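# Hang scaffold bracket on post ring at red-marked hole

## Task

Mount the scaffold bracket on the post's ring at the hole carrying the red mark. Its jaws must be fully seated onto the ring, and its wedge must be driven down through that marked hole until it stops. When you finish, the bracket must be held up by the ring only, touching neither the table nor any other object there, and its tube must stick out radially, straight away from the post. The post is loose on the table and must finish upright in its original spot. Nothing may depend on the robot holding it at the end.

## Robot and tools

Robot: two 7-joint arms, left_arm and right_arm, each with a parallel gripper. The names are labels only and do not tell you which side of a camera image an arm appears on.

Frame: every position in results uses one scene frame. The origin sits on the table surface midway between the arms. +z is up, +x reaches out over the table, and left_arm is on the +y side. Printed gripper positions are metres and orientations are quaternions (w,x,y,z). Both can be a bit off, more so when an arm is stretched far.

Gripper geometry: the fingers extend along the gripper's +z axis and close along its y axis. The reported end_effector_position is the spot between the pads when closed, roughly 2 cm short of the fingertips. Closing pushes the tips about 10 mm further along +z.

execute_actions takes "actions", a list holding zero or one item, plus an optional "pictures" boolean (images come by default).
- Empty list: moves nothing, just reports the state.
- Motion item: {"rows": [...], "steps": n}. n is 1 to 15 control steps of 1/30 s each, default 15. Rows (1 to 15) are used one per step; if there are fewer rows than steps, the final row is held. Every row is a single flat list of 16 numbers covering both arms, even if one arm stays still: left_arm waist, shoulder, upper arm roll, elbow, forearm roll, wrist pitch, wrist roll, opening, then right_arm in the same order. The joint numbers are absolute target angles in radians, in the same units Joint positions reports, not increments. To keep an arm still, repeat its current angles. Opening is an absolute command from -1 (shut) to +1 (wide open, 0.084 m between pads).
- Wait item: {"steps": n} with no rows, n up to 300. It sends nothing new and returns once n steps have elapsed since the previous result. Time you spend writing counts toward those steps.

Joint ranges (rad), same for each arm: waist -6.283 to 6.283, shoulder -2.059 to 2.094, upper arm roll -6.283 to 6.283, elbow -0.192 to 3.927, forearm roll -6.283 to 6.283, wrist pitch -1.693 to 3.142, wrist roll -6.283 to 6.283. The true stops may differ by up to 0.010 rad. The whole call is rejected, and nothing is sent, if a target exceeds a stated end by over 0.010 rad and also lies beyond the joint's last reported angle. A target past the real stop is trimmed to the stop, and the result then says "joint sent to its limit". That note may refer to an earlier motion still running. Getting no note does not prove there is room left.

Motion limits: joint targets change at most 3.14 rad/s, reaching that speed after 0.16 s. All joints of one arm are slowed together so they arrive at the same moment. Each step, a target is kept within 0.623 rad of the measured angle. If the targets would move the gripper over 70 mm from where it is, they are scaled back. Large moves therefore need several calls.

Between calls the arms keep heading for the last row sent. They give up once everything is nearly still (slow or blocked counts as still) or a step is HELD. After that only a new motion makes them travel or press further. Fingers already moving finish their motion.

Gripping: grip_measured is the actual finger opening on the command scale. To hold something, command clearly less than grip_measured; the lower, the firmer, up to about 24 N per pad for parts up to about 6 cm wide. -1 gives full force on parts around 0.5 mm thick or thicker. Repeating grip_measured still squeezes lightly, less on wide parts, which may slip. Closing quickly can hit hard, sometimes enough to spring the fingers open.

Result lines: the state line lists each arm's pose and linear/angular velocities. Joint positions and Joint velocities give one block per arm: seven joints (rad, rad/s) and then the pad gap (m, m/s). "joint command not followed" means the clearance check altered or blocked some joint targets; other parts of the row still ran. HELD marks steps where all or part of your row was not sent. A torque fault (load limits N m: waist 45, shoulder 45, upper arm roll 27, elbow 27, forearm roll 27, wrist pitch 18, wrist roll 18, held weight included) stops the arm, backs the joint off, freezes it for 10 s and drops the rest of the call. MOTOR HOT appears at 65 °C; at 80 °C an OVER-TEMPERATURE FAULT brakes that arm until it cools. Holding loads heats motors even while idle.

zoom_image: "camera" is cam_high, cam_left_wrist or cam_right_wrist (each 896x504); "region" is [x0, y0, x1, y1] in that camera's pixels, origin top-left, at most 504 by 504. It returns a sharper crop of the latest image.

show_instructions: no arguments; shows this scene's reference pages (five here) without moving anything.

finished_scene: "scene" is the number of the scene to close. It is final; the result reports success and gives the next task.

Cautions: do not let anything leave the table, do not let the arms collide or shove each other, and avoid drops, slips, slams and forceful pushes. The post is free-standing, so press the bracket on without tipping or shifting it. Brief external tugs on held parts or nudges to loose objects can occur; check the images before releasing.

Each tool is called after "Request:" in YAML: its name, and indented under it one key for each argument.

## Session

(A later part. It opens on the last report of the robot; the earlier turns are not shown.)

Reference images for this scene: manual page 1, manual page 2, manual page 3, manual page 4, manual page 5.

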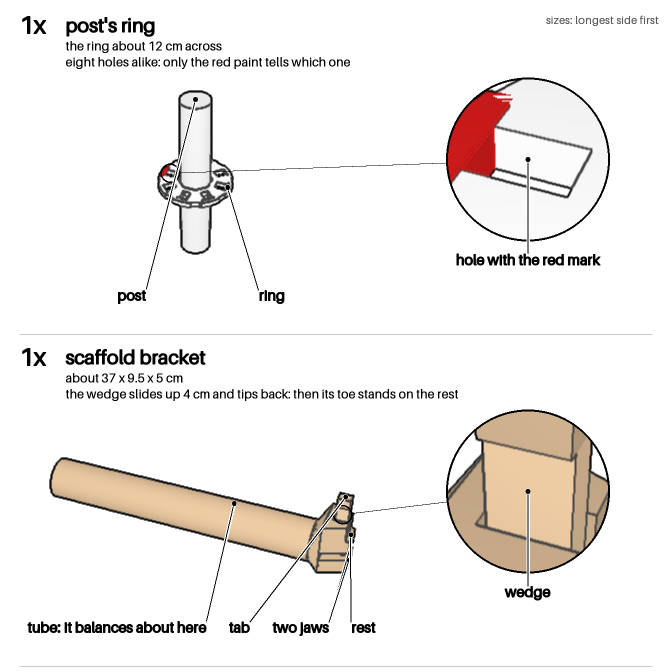

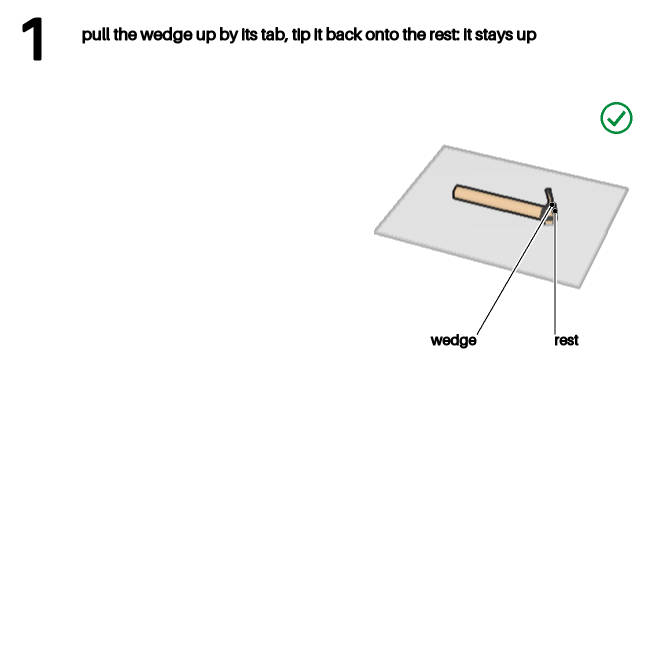

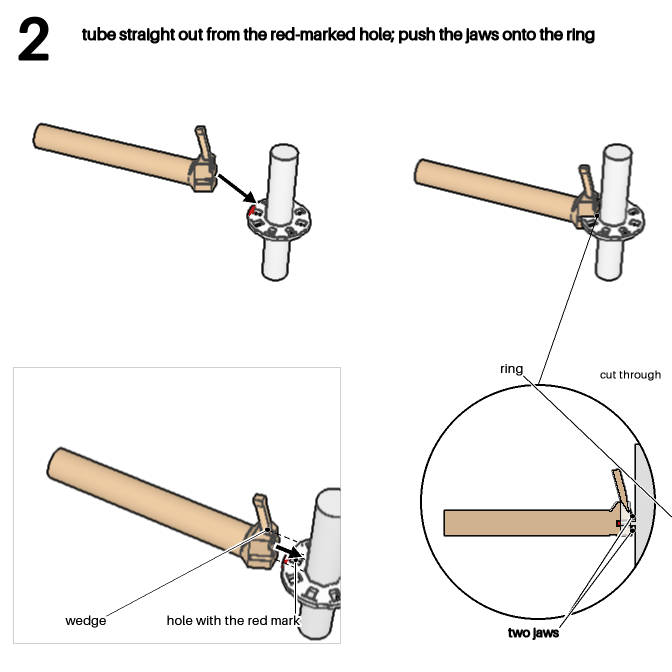

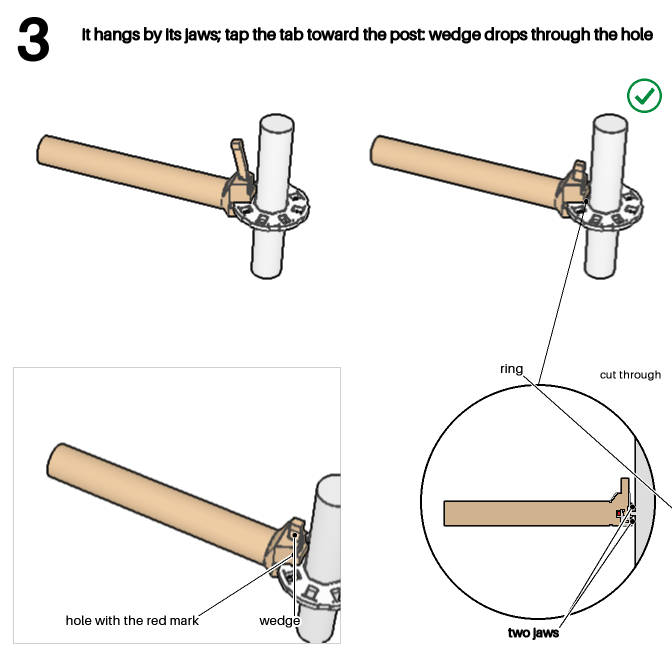

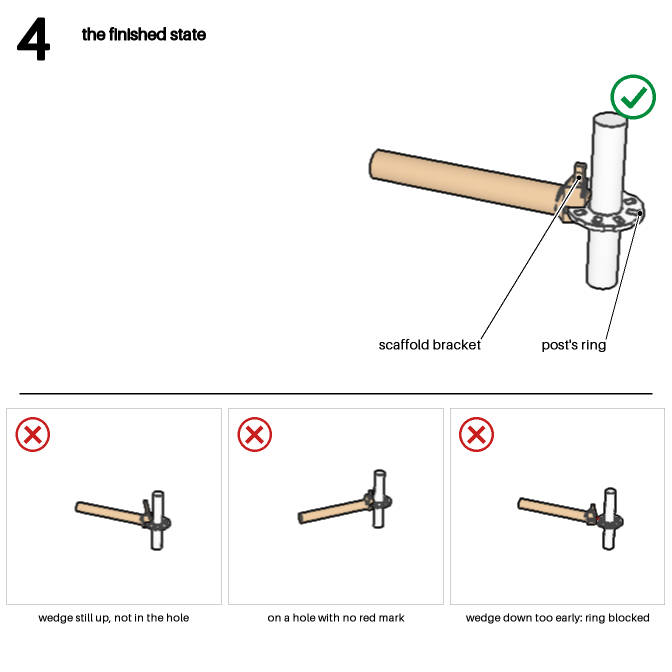

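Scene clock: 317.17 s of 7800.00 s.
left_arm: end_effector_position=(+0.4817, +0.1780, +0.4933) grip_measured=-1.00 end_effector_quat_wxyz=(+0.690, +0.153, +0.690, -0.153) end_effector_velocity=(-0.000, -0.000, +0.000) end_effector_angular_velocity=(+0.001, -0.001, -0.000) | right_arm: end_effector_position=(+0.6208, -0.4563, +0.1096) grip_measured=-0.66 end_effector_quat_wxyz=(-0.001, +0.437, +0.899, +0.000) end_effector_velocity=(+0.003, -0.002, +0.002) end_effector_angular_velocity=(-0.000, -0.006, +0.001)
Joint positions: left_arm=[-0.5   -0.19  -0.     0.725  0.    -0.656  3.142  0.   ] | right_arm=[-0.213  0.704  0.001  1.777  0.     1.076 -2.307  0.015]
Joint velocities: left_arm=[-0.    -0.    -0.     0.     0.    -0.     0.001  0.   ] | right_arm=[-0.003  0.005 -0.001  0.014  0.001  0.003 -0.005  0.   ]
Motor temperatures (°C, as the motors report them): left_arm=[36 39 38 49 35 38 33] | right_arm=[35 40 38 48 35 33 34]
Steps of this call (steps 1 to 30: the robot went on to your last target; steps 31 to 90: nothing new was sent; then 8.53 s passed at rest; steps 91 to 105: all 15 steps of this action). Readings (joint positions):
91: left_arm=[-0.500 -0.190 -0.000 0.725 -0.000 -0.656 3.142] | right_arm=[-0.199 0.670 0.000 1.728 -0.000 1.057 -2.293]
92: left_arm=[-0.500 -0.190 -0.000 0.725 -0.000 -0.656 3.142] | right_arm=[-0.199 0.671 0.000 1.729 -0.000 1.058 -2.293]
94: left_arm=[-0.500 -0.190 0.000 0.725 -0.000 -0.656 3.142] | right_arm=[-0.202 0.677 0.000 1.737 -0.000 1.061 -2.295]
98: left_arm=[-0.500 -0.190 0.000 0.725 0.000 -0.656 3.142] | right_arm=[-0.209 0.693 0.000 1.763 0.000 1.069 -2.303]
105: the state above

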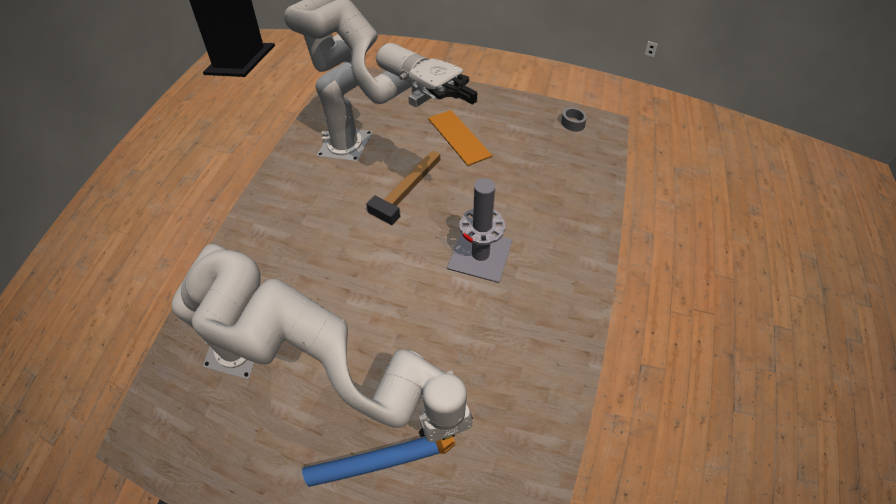

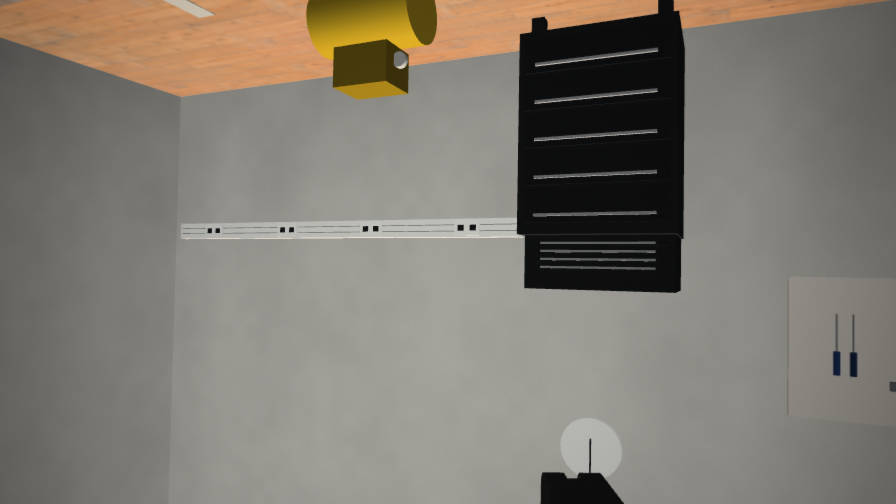

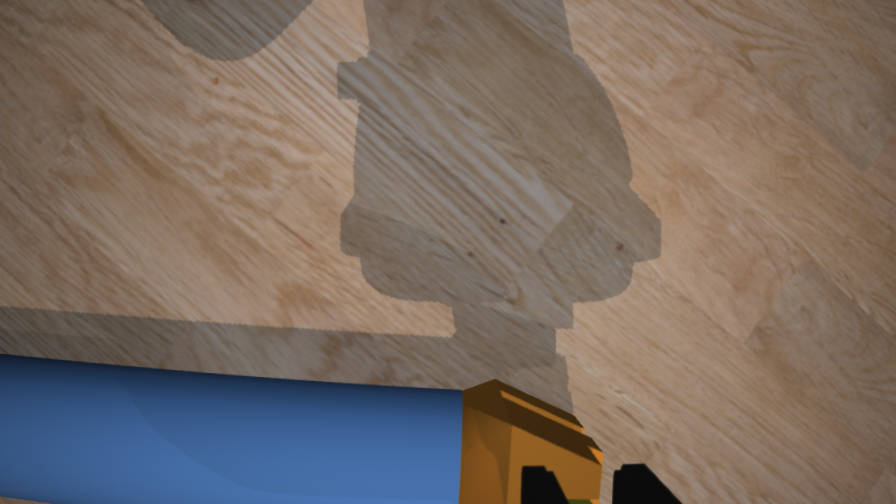

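Request:
execute_actions:
  actions:
    - {"rows": [[-0.5,-0.19,0,0.725,0,-0.656,3.1416,-1,-0.2128,0.7065,0,1.7745,0,1.0700,-2.3064,-0.8],[-0.5,-0.19,0,0.725,0,-0.656,3.1416,-1,-0.2126,0.7090,0,1.7720,0,1.0645,-2.3062,-0.8],[-0.5,-0.19,0,0.725,0,-0.656,3.1416,-1,-0.2124,0.7115,0,1.7695,0,1.0590,-2.3060,-0.8],[-0.5,-0.19,0,0.725,0,-0.656,3.1416,-1,-0.2123,0.7140,0,1.7670,0,1.0535,-2.3059,-0.8],[-0.5,-0.19,0,0.725,0,-0.656,3.1416,-1,-0.2122,0.7165,0,1.7645,0,1.0480,-2.3058,-0.8],[-0.5,-0.19,0,0.725,0,-0.656,3.1416,-1,-0.2121,0.7190,0,1.7620,0,1.0430,-2.3057,-0.8],[-0.5,-0.19,0,0.725,0,-0.656,3.1416,-1,-0.2120,0.7210,0,1.7600,0,1.0390,-2.3056,-0.8],[-0.5,-0.19,0,0.725,0,-0.656,3.1416,-1,-0.2119,0.7223,0,1.7588,0,1.0365,-2.3055,-0.8],[-0.5,-0.19,0,0.725,0,-0.656,3.1416,-1,-0.2119,0.7223,0,1.7588,0,1.0365,-2.3055,-0.8],[-0.5,-0.19,0,0.725,0,-0.656,3.1416,-1,-0.2119,0.7223,0,1.7588,0,1.0365,-2.3055,-0.8],[-0.5,-0.19,0,0.725,0,-0.656,3.1416,-1,-0.2119,0.7223,0,1.7588,0,1.0365,-2.3055,-0.65],[-0.5,-0.19,0,0.725,0,-0.656,3.1416,-1,-0.2119,0.7223,0,1.7588,0,1.0365,-2.3055,-0.5],[-0.5,-0.19,0,0.725,0,-0.656,3.1416,-1,-0.2119,0.7223,0,1.7588,0,1.0365,-2.3055,-0.2],[-0.5,-0.19,0,0.725,0,-0.656,3.1416,-1,-0.2119,0.7223,0,1.7588,0,1.0365,-2.3055,0.1],[-0.5,-0.19,0,0.725,0,-0.656,3.1416,-1,-0.2119,0.7223,0,1.7588,0,1.0365,-2.3055,0.3]], "steps": 15}
  pictures: false

Request:
execute_actions:
  actions:
    - {"rows": [[-0.5,-0.19,0,0.725,0,-0.656,3.1416,-1,-0.2119,0.7190,0,1.7620,0,1.0430,-2.25,0.3],[-0.5,-0.19,0,0.725,0,-0.656,3.1416,-1,-0.2119,0.7165,0,1.7645,0,1.0480,-2.17,0.3],[-0.5,-0.19,0,0.725,0,-0.656,3.1416,-1,-0.2119,0.7165,0,1.7645,0,1.0480,-2.08,0.3],[-0.5,-0.19,0,0.725,0,-0.656,3.1416,-1,-0.2119,0.7165,0,1.7645,0,1.0480,-1.99,0.3],[-0.5,-0.19,0,0.725,0,-0.656,3.1416,-1,-0.2119,0.7165,0,1.7645,0,1.0480,-1.90,0.3],[-0.5,-0.19,0,0.725,0,-0.656,3.1416,-1,-0.2119,0.7165,0,1.7645,0,1.0480,-1.81,0.3],[-0.5,-0.19,0,0.725,0,-0.656,3.1416,-1,-0.2119,0.7165,0,1.7645,0,1.0480,-1.72,0.3],[-0.5,-0.19,0,0.725,0,-0.656,3.1416,-1,-0.2119,0.7165,0,1.7645,0,1.0480,-1.63,0.3],[-0.5,-0.19,0,0.725,0,-0.656,3.1416,-1,-0.2119,0.7165,0,1.7645,0,1.0480,-1.54,0.3],[-0.5,-0.19,0,0.725,0,-0.656,3.1416,-1,-0.2119,0.7165,0,1.7645,0,1.0480,-1.45,0.3],[-0.5,-0.19,0,0.725,0,-0.656,3.1416,-1,-0.2119,0.7165,0,1.7645,0,1.0480,-1.36,0.3],[-0.5,-0.19,0,0.725,0,-0.656,3.1416,-1,-0.2119,0.7165,0,1.7645,0,1.0480,-1.27,0.3],[-0.5,-0.19,0,0.725,0,-0.656,3.1416,-1,-0.2119,0.7165,0,1.7645,0,1.0480,-1.18,0.3],[-0.5,-0.19,0,0.725,0,-0.656,3.1416,-1,-0.2119,0.7165,0,1.7645,0,1.0480,-1.09,0.3],[-0.5,-0.19,0,0.725,0,-0.656,3.1416,-1,-0.2119,0.7165,0,1.7645,0,1.0480,-0.6625,0.3]], "steps": 15}
  pictures: false

Request:
execute_actions:
  actions: []

Scene clock: 376.30 s of 7800.00 s.
left_arm: end_effector_position=(+0.4817, +0.1780, +0.4933) grip_measured=-1.00 end_effector_quat_wxyz=(+0.690, +0.153, +0.690, -0.153) end_effector_velocity=(+0.000, +0.000, +0.000) end_effector_angular_velocity=(+0.000, -0.001, +0.000) | right_arm: end_effector_position=(+0.6206, -0.4582, +0.0932) grip_measured=-0.16 end_effector_quat_wxyz=(-0.000, +0.438, +0.899, -0.001) end_effector_velocity=(-0.000, -0.002, -0.002) end_effector_angular_velocity=(+0.001, -0.002, -0.005)
Joint positions: left_arm=[-0.5   -0.19  -0.     0.725  0.    -0.656  3.142  0.   ] | right_arm=[-0.213  0.722 -0.002  1.759 -0.001  1.038 -2.306  0.037]
Joint velocities: left_arm=[ 0.    -0.     0.001  0.     0.001  0.    -0.     0.   ] | right_arm=[-0.002  0.001 -0.001 -0.005  0.003 -0.008  0.     0.206]
Motor temperatures (°C, as the motors report them): left_arm=[36 39 38 49 35 38 33] | right_arm=[35 40 38 48 35 33 34]
Steps of this call (steps 1 to 15: the robot went on to your last target; steps 16 to 90: nothing new was sent; then 55.63 s passed at rest; steps 91 to 105: all 15 steps of this action). Readings (joint positions):
91: left_arm=[-0.500 -0.190 -0.000 0.725 0.000 -0.656 3.142] | right_arm=[-0.214 0.704 0.000 1.779 0.000 1.075 -2.308]
92: left_arm=[-0.500 -0.190 0.000 0.725 -0.000 -0.656 3.142] | right_arm=[-0.214 0.704 -0.000 1.779 -0.000 1.074 -2.307]
94: left_arm=[-0.500 -0.190 0.000 0.725 -0.000 -0.656 3.142] | right_arm=[-0.213 0.707 -0.000 1.775 -0.000 1.068 -2.307]
98: left_arm=[-0.500 -0.190 -0.000 0.725 -0.000 -0.656 3.142] | right_arm=[-0.213 0.716 -0.001 1.766 -0.000 1.049 -2.306]
105: the state above

Scene clock: 376.80 s of 7800.00 s.
left_arm: end_effector_position=(+0.4817, +0.1780, +0.4933) grip_measured=-1.00 end_effector_quat_wxyz=(+0.690, +0.153, +0.690, -0.153) end_effector_velocity=(+0.000, +0.001, -0.001) end_effector_angular_velocity=(+0.001, +0.000, +0.002) | right_arm: end_effector_position=(+0.6211, -0.4562, +0.0979) grip_measured=+0.29 end_effector_quat_wxyz=(-0.000, +0.768, +0.641, -0.000) end_effector_velocity=(+0.000, +0.000, +0.000) end_effector_angular_velocity=(-0.001, -0.000, -2.614)
Joint positions: left_arm=[-0.5   -0.19   0.     0.725  0.    -0.656  3.142  0.   ] | right_arm=[-0.212  0.717 -0.     1.764 -0.     1.048 -1.46   0.056]
Joint velocities: left_arm=[ 0.002  0.    -0.001 -0.001  0.001 -0.     0.001  0.   ] | right_arm=[ 0.     0.001  0.001  0.002 -0.     0.001  2.615  0.   ]
Motor temperatures (°C, as the motors report them): left_arm=[36 39 38 49 35 38 33] | right_arm=[35 40 38 48 35 33 34]
Steps of this call (steps 1 to 15: all 15 steps of this action). Readings (joint positions):
1: left_arm=[-0.500 -0.190 -0.000 0.725 0.000 -0.656 3.142] | right_arm=[-0.213 0.722 -0.002 1.759 -0.001 1.038 -2.305]
2: left_arm=[-0.500 -0.190 -0.000 0.725 0.000 -0.656 3.142] | right_arm=[-0.213 0.722 -0.002 1.759 -0.001 1.038 -2.301]
4: left_arm=[-0.500 -0.190 0.000 0.725 0.000 -0.656 3.142] | right_arm=[-0.212 0.720 -0.001 1.760 -0.000 1.041 -2.257]
8: left_arm=[-0.500 -0.190 -0.000 0.725 -0.000 -0.656 3.142] | right_arm=[-0.212 0.717 -0.000 1.764 -0.000 1.046 -2.030]
15: the state above

Scene clock: 376.80 s of 7800.00 s.
left_arm: end_effector_position=(+0.4817, +0.1780, +0.4933) grip_measured=-1.00 end_effector_quat_wxyz=(+0.690, +0.153, +0.690, -0.153) end_effector_velocity=(+0.000, +0.001, -0.001) end_effector_angular_velocity=(+0.001, +0.000, +0.002) | right_arm: end_effector_position=(+0.6211, -0.4562, +0.0979) grip_measured=+0.29 end_effector_quat_wxyz=(-0.000, +0.768, +0.641, -0.000) end_effector_velocity=(+0.000, +0.000, +0.000) end_effector_angular_velocity=(-0.001, -0.000, -2.614)
Joint positions: left_arm=[-0.5   -0.19   0.     0.725  0.    -0.656  3.142  0.   ] | right_arm=[-0.212  0.717 -0.     1.764 -0.     1.048 -1.46   0.056]
Joint velocities: left_arm=[ 0.002  0.    -0.001 -0.001  0.001 -0.     0.001  0.   ] | right_arm=[ 0.     0.001  0.001  0.002 -0.     0.001  2.615  0.   ]
Motor temperatures (°C, as the motors report them): left_arm=[36 39 38 49 35 38 33] | right_arm=[35 40 38 48 35 33 34]

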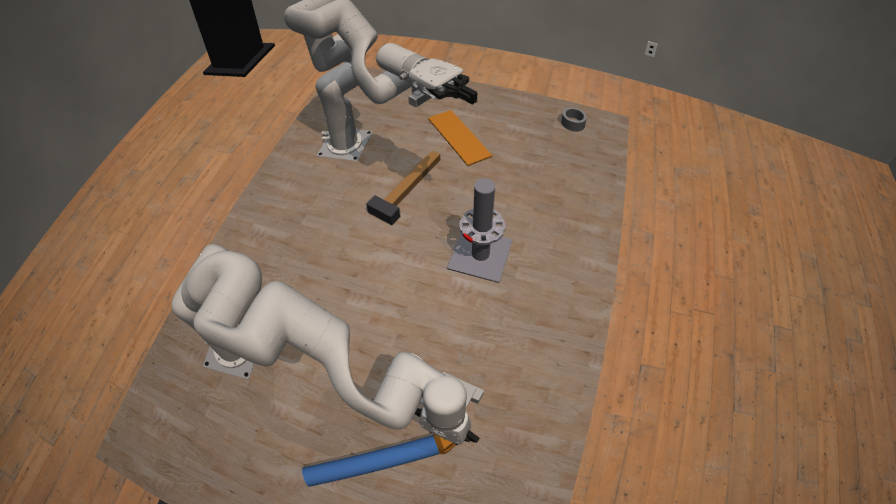

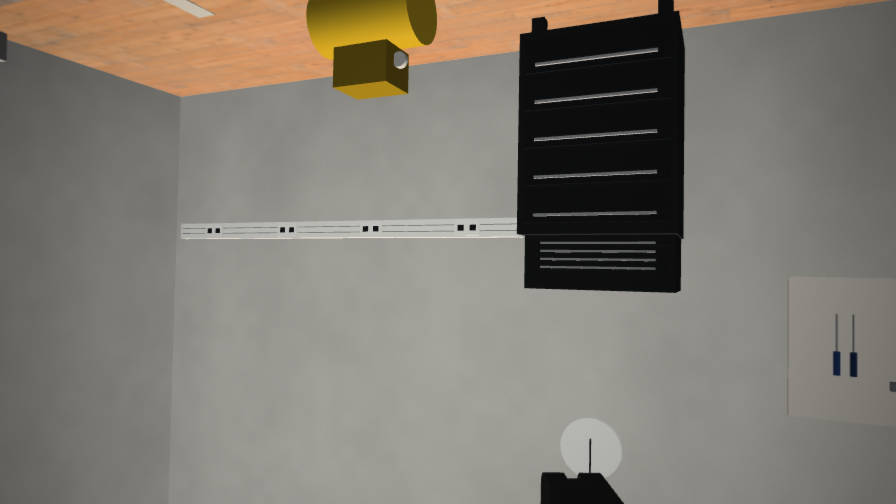

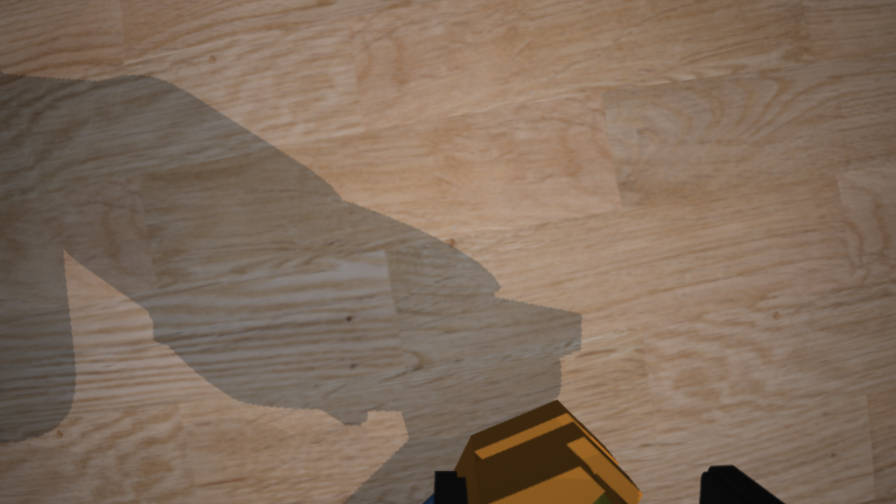

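Request:
execute_actions:
  actions:
    - {"steps": 10}

Scene clock: 380.53 s of 7800.00 s.
left_arm: end_effector_position=(+0.4817, +0.1780, +0.4933) grip_measured=-1.00 end_effector_quat_wxyz=(+0.690, +0.153, +0.690, -0.153) end_effector_velocity=(+0.000, -0.000, +0.001) end_effector_angular_velocity=(+0.000, -0.001, -0.000) | right_arm: end_effector_position=(+0.6212, -0.4562, +0.0981) grip_measured=+0.29 end_effector_quat_wxyz=(-0.000, +0.956, +0.292, +0.000) end_effector_velocity=(-0.000, +0.000, -0.001) end_effector_angular_velocity=(-0.000, +0.001, -0.001)
Joint positions: left_arm=[-0.5   -0.19  -0.     0.725 -0.    -0.656  3.142  0.   ] | right_arm=[-0.212  0.716  0.     1.765 -0.     1.048 -0.663  0.056]
Joint velocities: left_arm=[ 0.     0.    -0.001  0.001 -0.    -0.     0.001  0.   ] | right_arm=[ 0.     0.001 -0.    -0.    -0.     0.     0.001  0.   ]
Motor temperatures (°C, as the motors report them): left_arm=[36 39 38 49 35 38 33] | right_arm=[35 40 38 48 35 33 34]
Steps of this call (steps 1 to 30: the robot went on to your last target; steps 31 to 90: nothing new was sent; then 0.73 s passed at rest). Readings (joint positions):
1: left_arm=[-0.500 -0.190 0.000 0.725 -0.000 -0.656 3.142] | right_arm=[-0.212 0.717 -0.000 1.764 -0.000 1.048 -1.371]
2: left_arm=[-0.500 -0.190 -0.000 0.725 -0.000 -0.656 3.142] | right_arm=[-0.212 0.717 -0.000 1.764 -0.000 1.048 -1.277]
4: left_arm=[-0.500 -0.190 -0.000 0.725 0.000 -0.656 3.142] | right_arm=[-0.212 0.717 -0.000 1.764 -0.000 1.048 -1.085]
8: left_arm=[-0.500 -0.190 0.000 0.725 0.000 -0.656 3.142] | right_arm=[-0.212 0.717 -0.000 1.765 0.000 1.048 -0.782]
90: the state above
All arms were judged still, so your last target was given up. Only a new action makes them travel on or press farther. Fingers that are still opening or closing keep moving.

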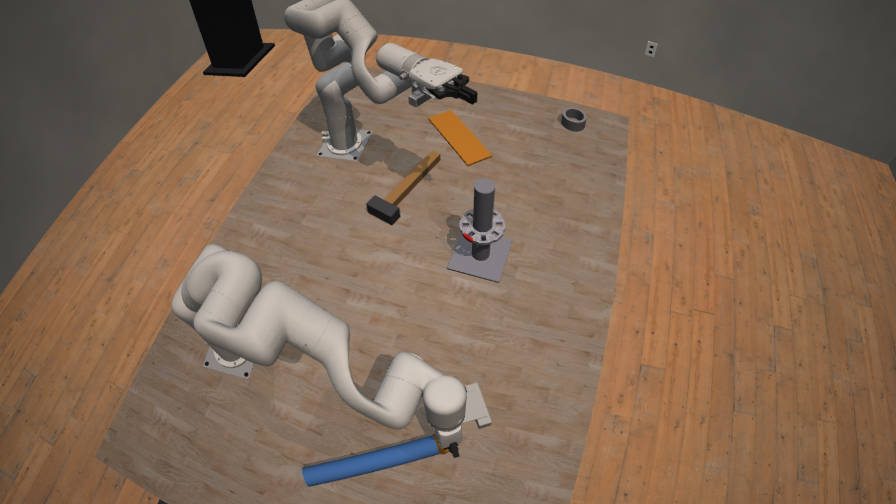

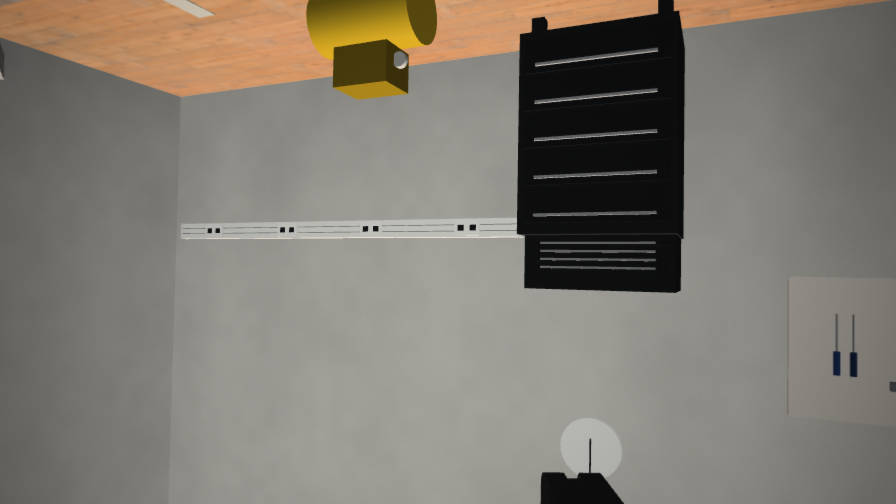

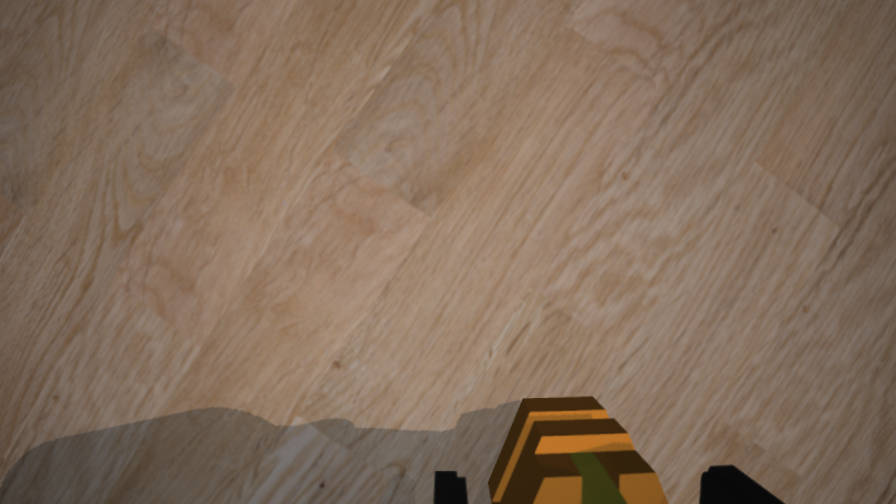

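Request:
zoom_image:
  camera: "cam_right_wrist"
  region: [420, 370, 780, 504]

Region (420, 370, 780, 504) of cam_right_wrist's 896x504 image, scaled by 1.400, with more detail than that image has; it fills the top 188 rows of this view, and the rest is white.

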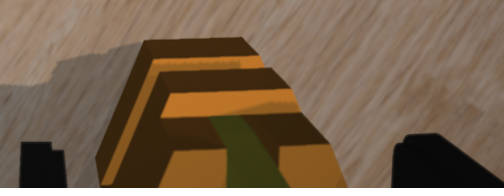

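Request:
execute_actions:
  actions:
    - {"rows": [[-0.5,-0.19,0,0.725,0,-0.656,3.1416,-1,-0.2141,0.7228,0,1.7706,0,1.0478,-0.6705,0.2],[-0.5,-0.19,0,0.725,0,-0.656,3.1416,-1,-0.2163,0.7290,0,1.7767,0,1.0477,-0.6785,0.1],[-0.5,-0.19,0,0.725,0,-0.656,3.1416,-1,-0.2186,0.7353,0,1.7828,0,1.0475,-0.6864,0.0],[-0.5,-0.19,0,0.725,0,-0.656,3.1416,-1,-0.2208,0.7416,0,1.7889,0,1.0473,-0.6944,-0.1],[-0.5,-0.19,0,0.725,0,-0.656,3.1416,-1,-0.2208,0.7416,0,1.7889,0,1.0473,-0.6944,-0.2],[-0.5,-0.19,0,0.725,0,-0.656,3.1416,-1,-0.2208,0.7416,0,1.7889,0,1.0473,-0.6944,-0.3],[-0.5,-0.19,0,0.725,0,-0.656,3.1416,-1,-0.2208,0.7416,0,1.7889,0,1.0473,-0.6944,-0.4],[-0.5,-0.19,0,0.725,0,-0.656,3.1416,-1,-0.2208,0.7416,0,1.7889,0,1.0473,-0.6944,-0.5],[-0.5,-0.19,0,0.725,0,-0.656,3.1416,-1,-0.2208,0.7416,0,1.7889,0,1.0473,-0.6944,-0.55],[-0.5,-0.19,0,0.725,0,-0.656,3.1416,-1,-0.2208,0.7416,0,1.7889,0,1.0473,-0.6944,-0.6]], "steps": 15}

Request:
zoom_image:
  camera: "cam_right_wrist"
  region: [420, 370, 780, 504]

Scene clock: 404.57 s of 7800.00 s.
left_arm: end_effector_position=(+0.4817, +0.1780, +0.4933) grip_measured=-1.00 end_effector_quat_wxyz=(+0.690, +0.153, +0.690, -0.153) end_effector_velocity=(-0.000, -0.000, -0.000) end_effector_angular_velocity=(-0.000, +0.001, -0.001) | right_arm: end_effector_position=(+0.6254, -0.4619, +0.0924) grip_measured=-0.62 end_effector_quat_wxyz=(+0.000, +0.953, +0.303, +0.000) end_effector_velocity=(+0.000, -0.001, -0.000) end_effector_angular_velocity=(-0.001, -0.001, +0.001)
Joint positions: left_arm=[-0.5   -0.19  -0.     0.725  0.    -0.656  3.142  0.   ] | right_arm=[-0.221  0.741  0.     1.789  0.     1.047 -0.694  0.017]
Joint velocities: left_arm=[-0.001  0.    -0.    -0.     0.     0.    -0.001  0.   ] | right_arm=[-0.001  0.001 -0.001  0.002 -0.     0.    -0.003 -0.   ]
Motor temperatures (°C, as the motors report them): left_arm=[36 39 38 49 35 38 33] | right_arm=[35 40 38 48 35 33 34]
Steps of this call (steps 1 to 90: nothing new was sent; then 20.53 s passed at rest; steps 91 to 105: all 15 steps of this action). Readings (joint positions):
91: left_arm=[-0.500 -0.190 -0.000 0.725 0.000 -0.656 3.142] | right_arm=[-0.212 0.717 0.000 1.765 -0.000 1.048 -0.663]
92: left_arm=[-0.500 -0.190 -0.000 0.725 -0.000 -0.656 3.142] | right_arm=[-0.212 0.718 0.000 1.766 0.000 1.048 -0.665]
94: left_arm=[-0.500 -0.190 -0.000 0.725 -0.000 -0.656 3.142] | right_arm=[-0.214 0.724 0.001 1.773 0.000 1.048 -0.673]
98: left_arm=[-0.500 -0.190 0.000 0.725 0.000 -0.656 3.142] | right_arm=[-0.220 0.739 -0.001 1.785 -0.000 1.047 -0.690]
105: the state above

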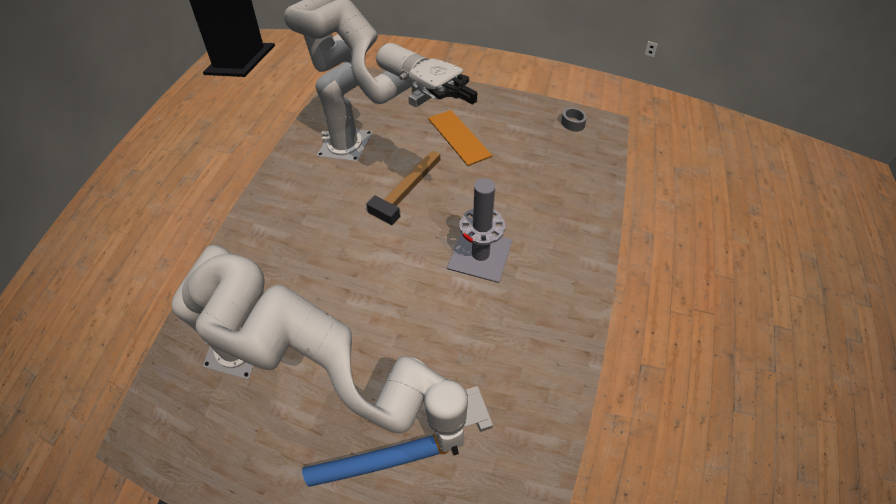

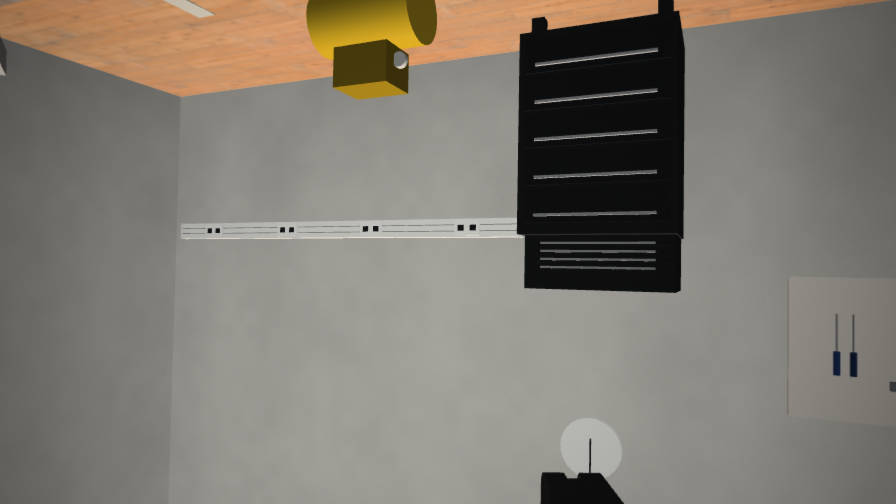

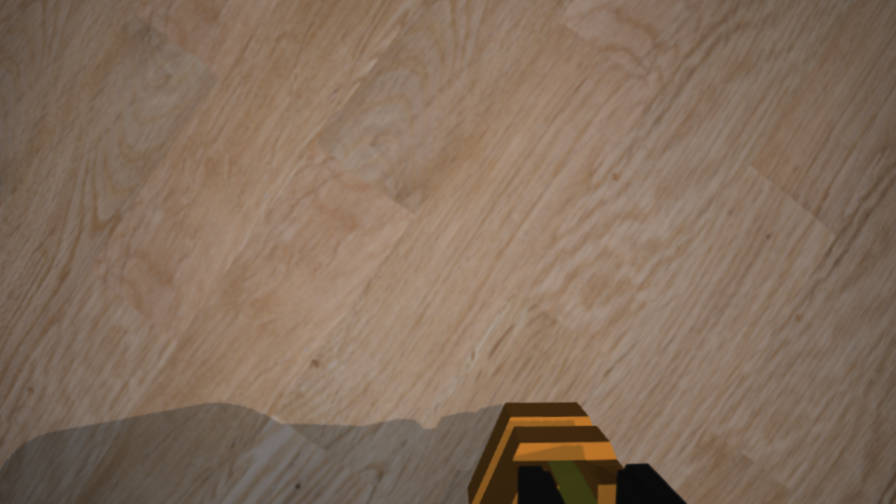

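Region (420, 370, 780, 504) of cam_right_wrist's 896x504 image, scaled by 1.400, with more detail than that image has; it fills the top 188 rows of this view, and the rest is white.

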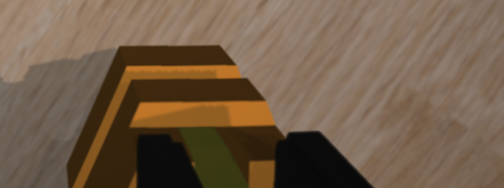

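Request:
execute_actions:
  actions:
    - {"rows": [[-0.5,-0.19,0,0.725,0,-0.656,3.1416,-1,-0.2208,0.7416,0,1.7889,0,1.0473,-0.6944,-0.68],[-0.5,-0.19,0,0.725,0,-0.656,3.1416,-1,-0.2208,0.7416,0,1.7889,0,1.0473,-0.6944,-0.75],[-0.5,-0.19,0,0.725,0,-0.656,3.1416,-1,-0.2208,0.7416,0,1.7889,0,1.0473,-0.6944,-0.8],[-0.5,-0.19,0,0.725,0,-0.656,3.1416,-1,-0.2208,0.7416,0,1.7889,0,1.0473,-0.6944,-0.85],[-0.5,-0.19,0,0.725,0,-0.656,3.1416,-1,-0.2208,0.7416,0,1.7889,0,1.0473,-0.6944,-0.85],[-0.5,-0.19,0,0.725,0,-0.656,3.1416,-1,-0.2208,0.7370,0,1.7930,0,1.0560,-0.6944,-0.85],[-0.5,-0.19,0,0.725,0,-0.656,3.1416,-1,-0.2208,0.7324,0,1.7971,0,1.0647,-0.6944,-0.85],[-0.5,-0.19,0,0.725,0,-0.656,3.1416,-1,-0.2208,0.7279,0,1.8012,0,1.0733,-0.6944,-0.85],[-0.5,-0.19,0,0.725,0,-0.656,3.1416,-1,-0.2208,0.7233,0,1.8053,0,1.0820,-0.6944,-0.85],[-0.5,-0.19,0,0.725,0,-0.656,3.1416,-1,-0.2208,0.7187,0,1.8094,0,1.0907,-0.6944,-0.85],[-0.5,-0.19,0,0.725,0,-0.656,3.1416,-1,-0.2208,0.7148,0,1.8145,0,1.0997,-0.6944,-0.85],[-0.5,-0.19,0,0.725,0,-0.656,3.1416,-1,-0.2208,0.7109,0,1.8196,0,1.1088,-0.6944,-0.85],[-0.5,-0.19,0,0.725,0,-0.656,3.1416,-1,-0.2208,0.7069,0,1.8248,0,1.1178,-0.6944,-0.85],[-0.5,-0.19,0,0.725,0,-0.656,3.1416,-1,-0.2208,0.7030,0,1.8299,0,1.1269,-0.6944,-0.85],[-0.5,-0.19,0,0.725,0,-0.656,3.1416,-1,-0.2208,0.6991,0,1.8350,0,1.1359,-0.6944,-0.85]], "steps": 15}
  pictures: false

Request:
execute_actions:
  actions:
    - {"steps": 12}

Scene clock: 427.73 s of 7800.00 s.
left_arm: end_effector_position=(+0.4817, +0.1780, +0.4933) grip_measured=-1.00 end_effector_quat_wxyz=(+0.690, +0.153, +0.690, -0.153) end_effector_velocity=(+0.000, +0.001, +0.000) end_effector_angular_velocity=(-0.000, -0.001, +0.002) | right_arm: end_effector_position=(+0.6253, -0.4620, +0.1188) grip_measured=-0.74 end_effector_quat_wxyz=(-0.000, +0.953, +0.303, -0.000) end_effector_velocity=(-0.000, -0.002, +0.115) end_effector_angular_velocity=(-0.002, +0.000, +0.001)
Joint positions: left_arm=[-0.5   -0.19   0.     0.725  0.    -0.656  3.142  0.   ] | right_arm=[-0.221  0.712  0.     1.818  0.     1.107 -0.694  0.012]
Joint velocities: left_arm=[ 0.001 -0.     0.     0.001 -0.    -0.     0.     0.   ] | right_arm=[-0.001 -0.117 -0.001  0.142 -0.002  0.259 -0.002  0.   ]
Motor temperatures (°C, as the motors report them): left_arm=[36 39 38 49 35 38 33] | right_arm=[35 40 38 48 35 33 34]
Steps of this call (steps 1 to 15: the robot went on to your last target; steps 16 to 90: nothing new was sent; then 19.67 s passed at rest; steps 91 to 105: all 15 steps of this action). Readings (joint positions):
91: left_arm=[-0.500 -0.190 -0.000 0.725 0.000 -0.656 3.142] | right_arm=[-0.221 0.742 -0.000 1.789 0.000 1.047 -0.694]
92: left_arm=[-0.500 -0.190 -0.000 0.725 0.000 -0.656 3.142] | right_arm=[-0.221 0.742 0.000 1.789 0.000 1.047 -0.694]
94: left_arm=[-0.500 -0.190 0.000 0.725 0.000 -0.656 3.142] | right_arm=[-0.221 0.742 0.000 1.789 0.000 1.048 -0.694]
98: left_arm=[-0.500 -0.190 -0.000 0.725 0.000 -0.656 3.142] | right_arm=[-0.221 0.740 0.000 1.791 0.000 1.053 -0.694]
105: the state above

Scene clock: 428.13 s of 7800.00 s.
left_arm: end_effector_position=(+0.4817, +0.1780, +0.4933) grip_measured=-1.00 end_effector_quat_wxyz=(+0.690, +0.153, +0.690, -0.153) end_effector_velocity=(-0.000, -0.000, +0.000) end_effector_angular_velocity=(+0.001, -0.001, -0.001) | right_arm: end_effector_position=(+0.6252, -0.4621, +0.1314) grip_measured=-0.74 end_effector_quat_wxyz=(-0.000, +0.953, +0.303, -0.000) end_effector_velocity=(+0.001, -0.000, +0.004) end_effector_angular_velocity=(+0.001, -0.003, -0.000)
Joint positions: left_arm=[-0.5   -0.19   0.     0.725 -0.    -0.656  3.142  0.   ] | right_arm=[-0.221  0.7    0.     1.835  0.     1.135 -0.694  0.012]
Joint velocities: left_arm=[ 0.    -0.    -0.001  0.001  0.001  0.     0.     0.   ] | right_arm=[-0.001 -0.004 -0.     0.004  0.002  0.005 -0.001 -0.   ]
Motor temperatures (°C, as the motors report them): left_arm=[36 39 38 49 35 38 33] | right_arm=[35 40 38 48 35 33 34]
Steps of this call (steps 1 to 12: the robot went on to your last target). Readings (joint positions):
1: left_arm=[-0.500 -0.190 0.000 0.725 0.000 -0.656 3.142] | right_arm=[-0.221 0.708 0.000 1.823 0.000 1.115 -0.694]
2: left_arm=[-0.500 -0.190 -0.000 0.725 0.000 -0.656 3.142] | right_arm=[-0.221 0.705 0.000 1.827 0.000 1.122 -0.694]
4: left_arm=[-0.500 -0.190 0.000 0.725 -0.000 -0.656 3.142] | right_arm=[-0.221 0.700 -0.000 1.832 0.000 1.130 -0.694]
8: left_arm=[-0.500 -0.190 0.000 0.725 0.000 -0.656 3.142] | right_arm=[-0.221 0.700 0.000 1.834 0.000 1.134 -0.694]
12: the state above

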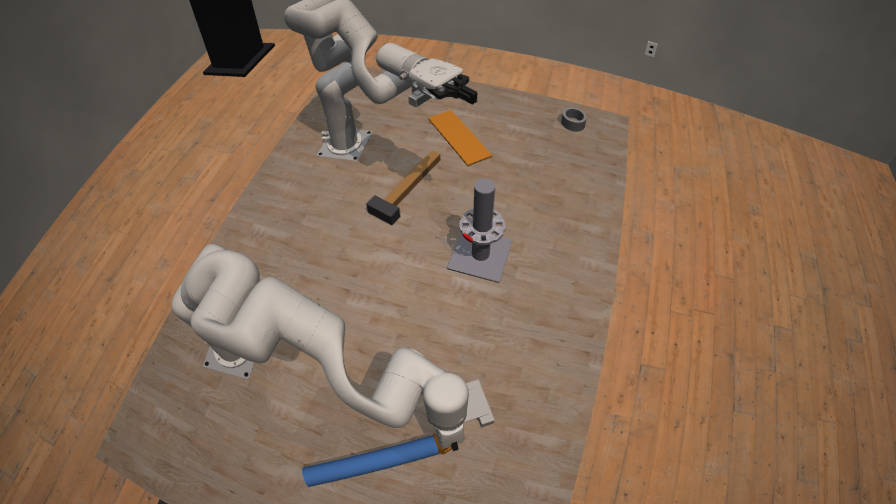

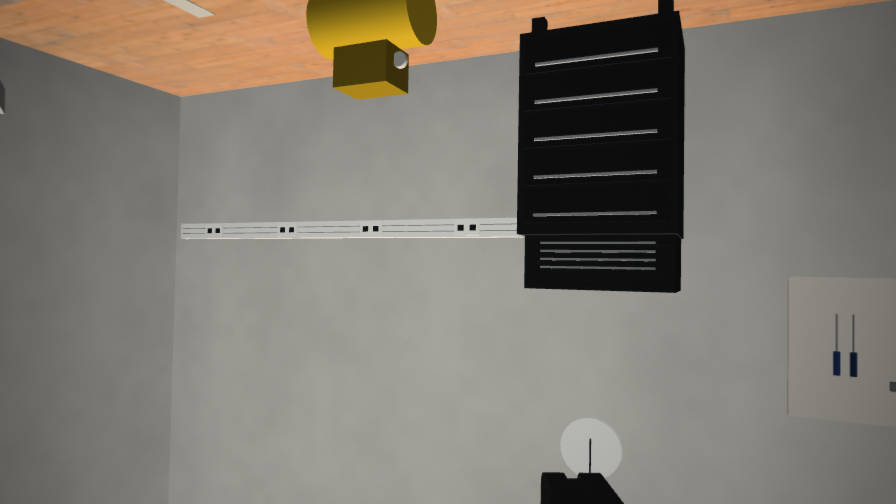

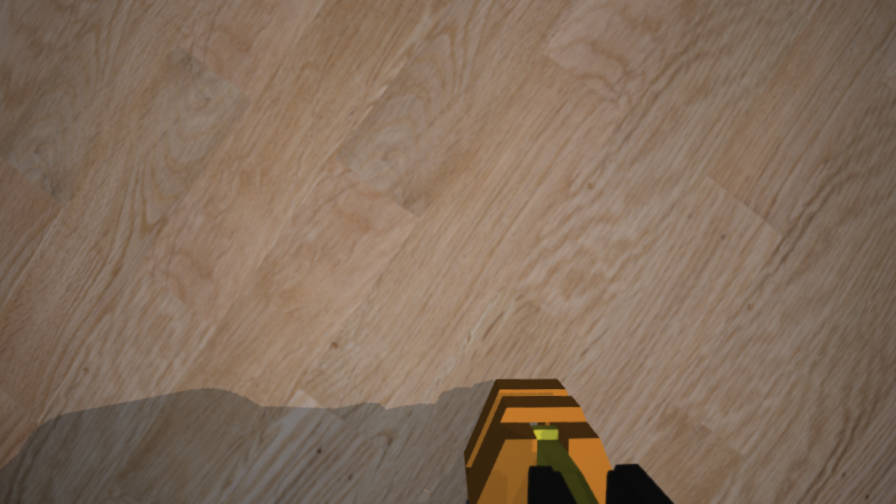

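Request:
execute_actions:
  actions:
    - {"rows": [[-0.5,-0.19,0,0.725,0,-0.656,3.1416,-1,-0.2224,0.6942,0,1.8265,0,1.1323,-0.6960,-0.85],[-0.5,-0.19,0,0.725,0,-0.656,3.1416,-1,-0.2240,0.6893,0,1.8179,0,1.1286,-0.6976,-0.85],[-0.5,-0.19,0,0.725,0,-0.656,3.1416,-1,-0.2256,0.6844,0,1.8094,0,1.1250,-0.6992,-0.85],[-0.5,-0.19,0,0.725,0,-0.656,3.1416,-1,-0.2272,0.6795,0,1.8009,0,1.1213,-0.7008,-0.85],[-0.5,-0.19,0,0.725,0,-0.656,3.1416,-1,-0.2289,0.6747,0,1.7924,0,1.1177,-0.7025,-0.85],[-0.5,-0.19,0,0.725,0,-0.656,3.1416,-1,-0.2305,0.6698,0,1.7838,0,1.1141,-0.7041,-0.85],[-0.5,-0.19,0,0.725,0,-0.656,3.1416,-1,-0.2321,0.6649,0,1.7753,0,1.1104,-0.7057,-0.85],[-0.5,-0.19,0,0.725,0,-0.656,3.1416,-1,-0.2337,0.6600,0,1.7668,0,1.1068,-0.7073,-0.85],[-0.5,-0.19,0,0.725,0,-0.656,3.1416,-1,-0.2353,0.6551,0,1.7582,0,1.1031,-0.7089,-0.85],[-0.5,-0.19,0,0.725,0,-0.656,3.1416,-1,-0.2369,0.6502,0,1.7497,0,1.0995,-0.7105,-0.85]], "steps": 15}

Request:
zoom_image:
  camera: "cam_right_wrist"
  region: [420, 320, 720, 504]

Scene clock: 444.70 s of 7800.00 s.
left_arm: end_effector_position=(+0.4817, +0.1780, +0.4933) grip_measured=-1.00 end_effector_quat_wxyz=(+0.690, +0.153, +0.690, -0.153) end_effector_velocity=(-0.000, -0.001, -0.000) end_effector_angular_velocity=(+0.001, -0.001, -0.002) | right_arm: end_effector_position=(+0.6126, -0.4717, +0.1308) grip_measured=-0.74 end_effector_quat_wxyz=(+0.000, +0.953, +0.302, +0.000) end_effector_velocity=(-0.007, -0.004, -0.002) end_effector_angular_velocity=(-0.000, -0.002, +0.005)
Joint positions: left_arm=[-0.5   -0.19   0.     0.725 -0.    -0.656  3.142  0.   ] | right_arm=[-0.237  0.652 -0.001  1.754 -0.     1.101 -0.71   0.012]
Joint velocities: left_arm=[-0.001  0.    -0.    -0.     0.    -0.     0.001  0.   ] | right_arm=[-0.009 -0.025  0.002 -0.047 -0.001 -0.024 -0.012  0.   ]
Motor temperatures (°C, as the motors report them): left_arm=[36 39 38 49 35 38 33] | right_arm=[35 41 38 48 35 33 34]
Steps of this call (steps 1 to 30: the robot went on to your last target; steps 31 to 90: nothing new was sent; then 13.07 s passed at rest; steps 91 to 105: all 15 steps of this action). Readings (joint positions):
91: left_arm=[-0.500 -0.190 0.000 0.725 -0.000 -0.656 3.142] | right_arm=[-0.221 0.699 0.000 1.835 0.000 1.136 -0.694]
92: left_arm=[-0.500 -0.190 -0.000 0.725 0.000 -0.656 3.142] | right_arm=[-0.221 0.698 0.000 1.833 -0.000 1.135 -0.695]
94: left_arm=[-0.500 -0.190 0.000 0.725 0.000 -0.656 3.142] | right_arm=[-0.223 0.693 0.001 1.824 0.000 1.130 -0.697]
98: left_arm=[-0.500 -0.190 0.000 0.725 0.000 -0.656 3.142] | right_arm=[-0.228 0.676 0.001 1.795 0.000 1.117 -0.702]
105: the state above

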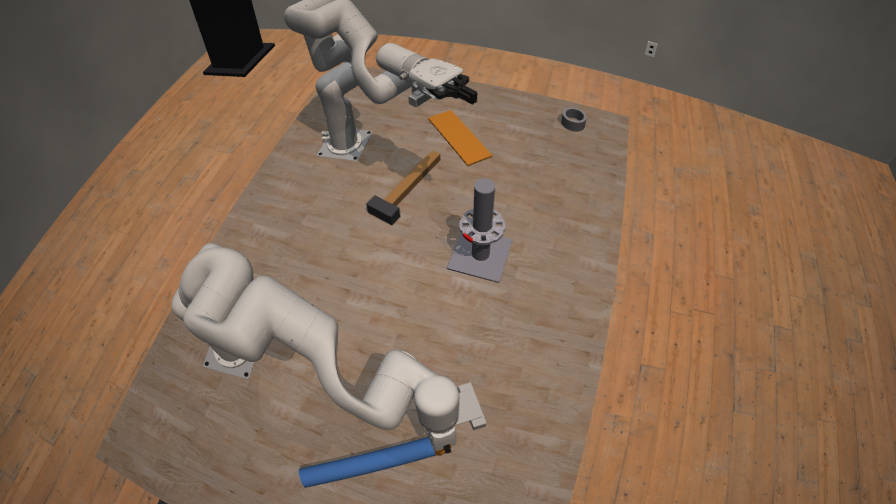

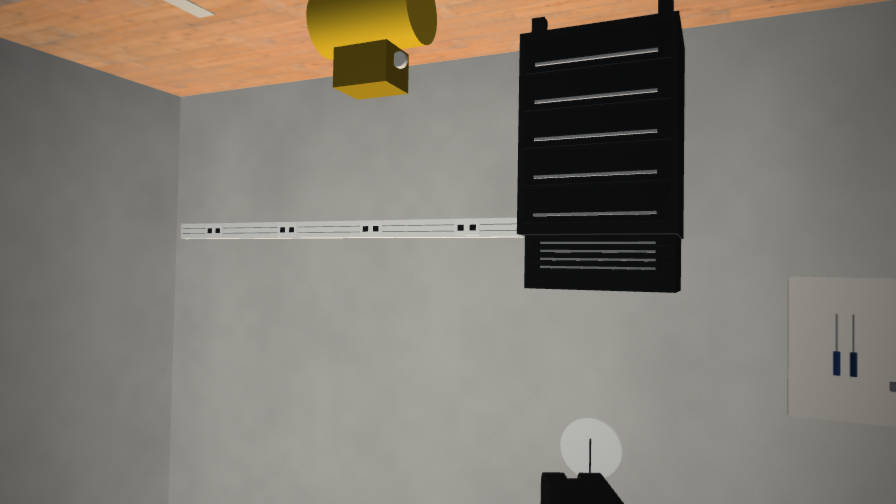

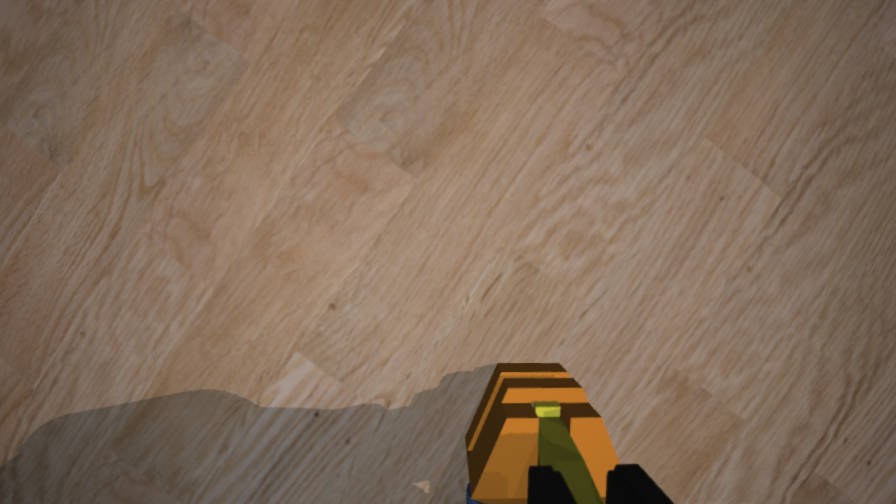

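Region (420, 320, 720, 504) of cam_right_wrist's 896x504 image, scaled by 1.680, with more detail than that image has; it fills the top 309 rows of this view, and the rest is white.

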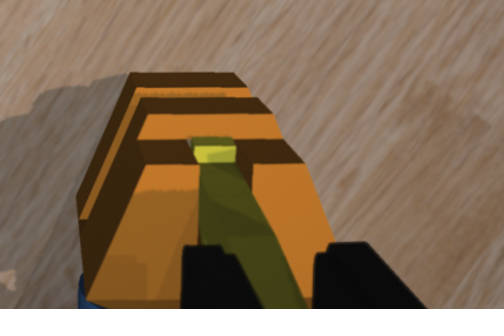

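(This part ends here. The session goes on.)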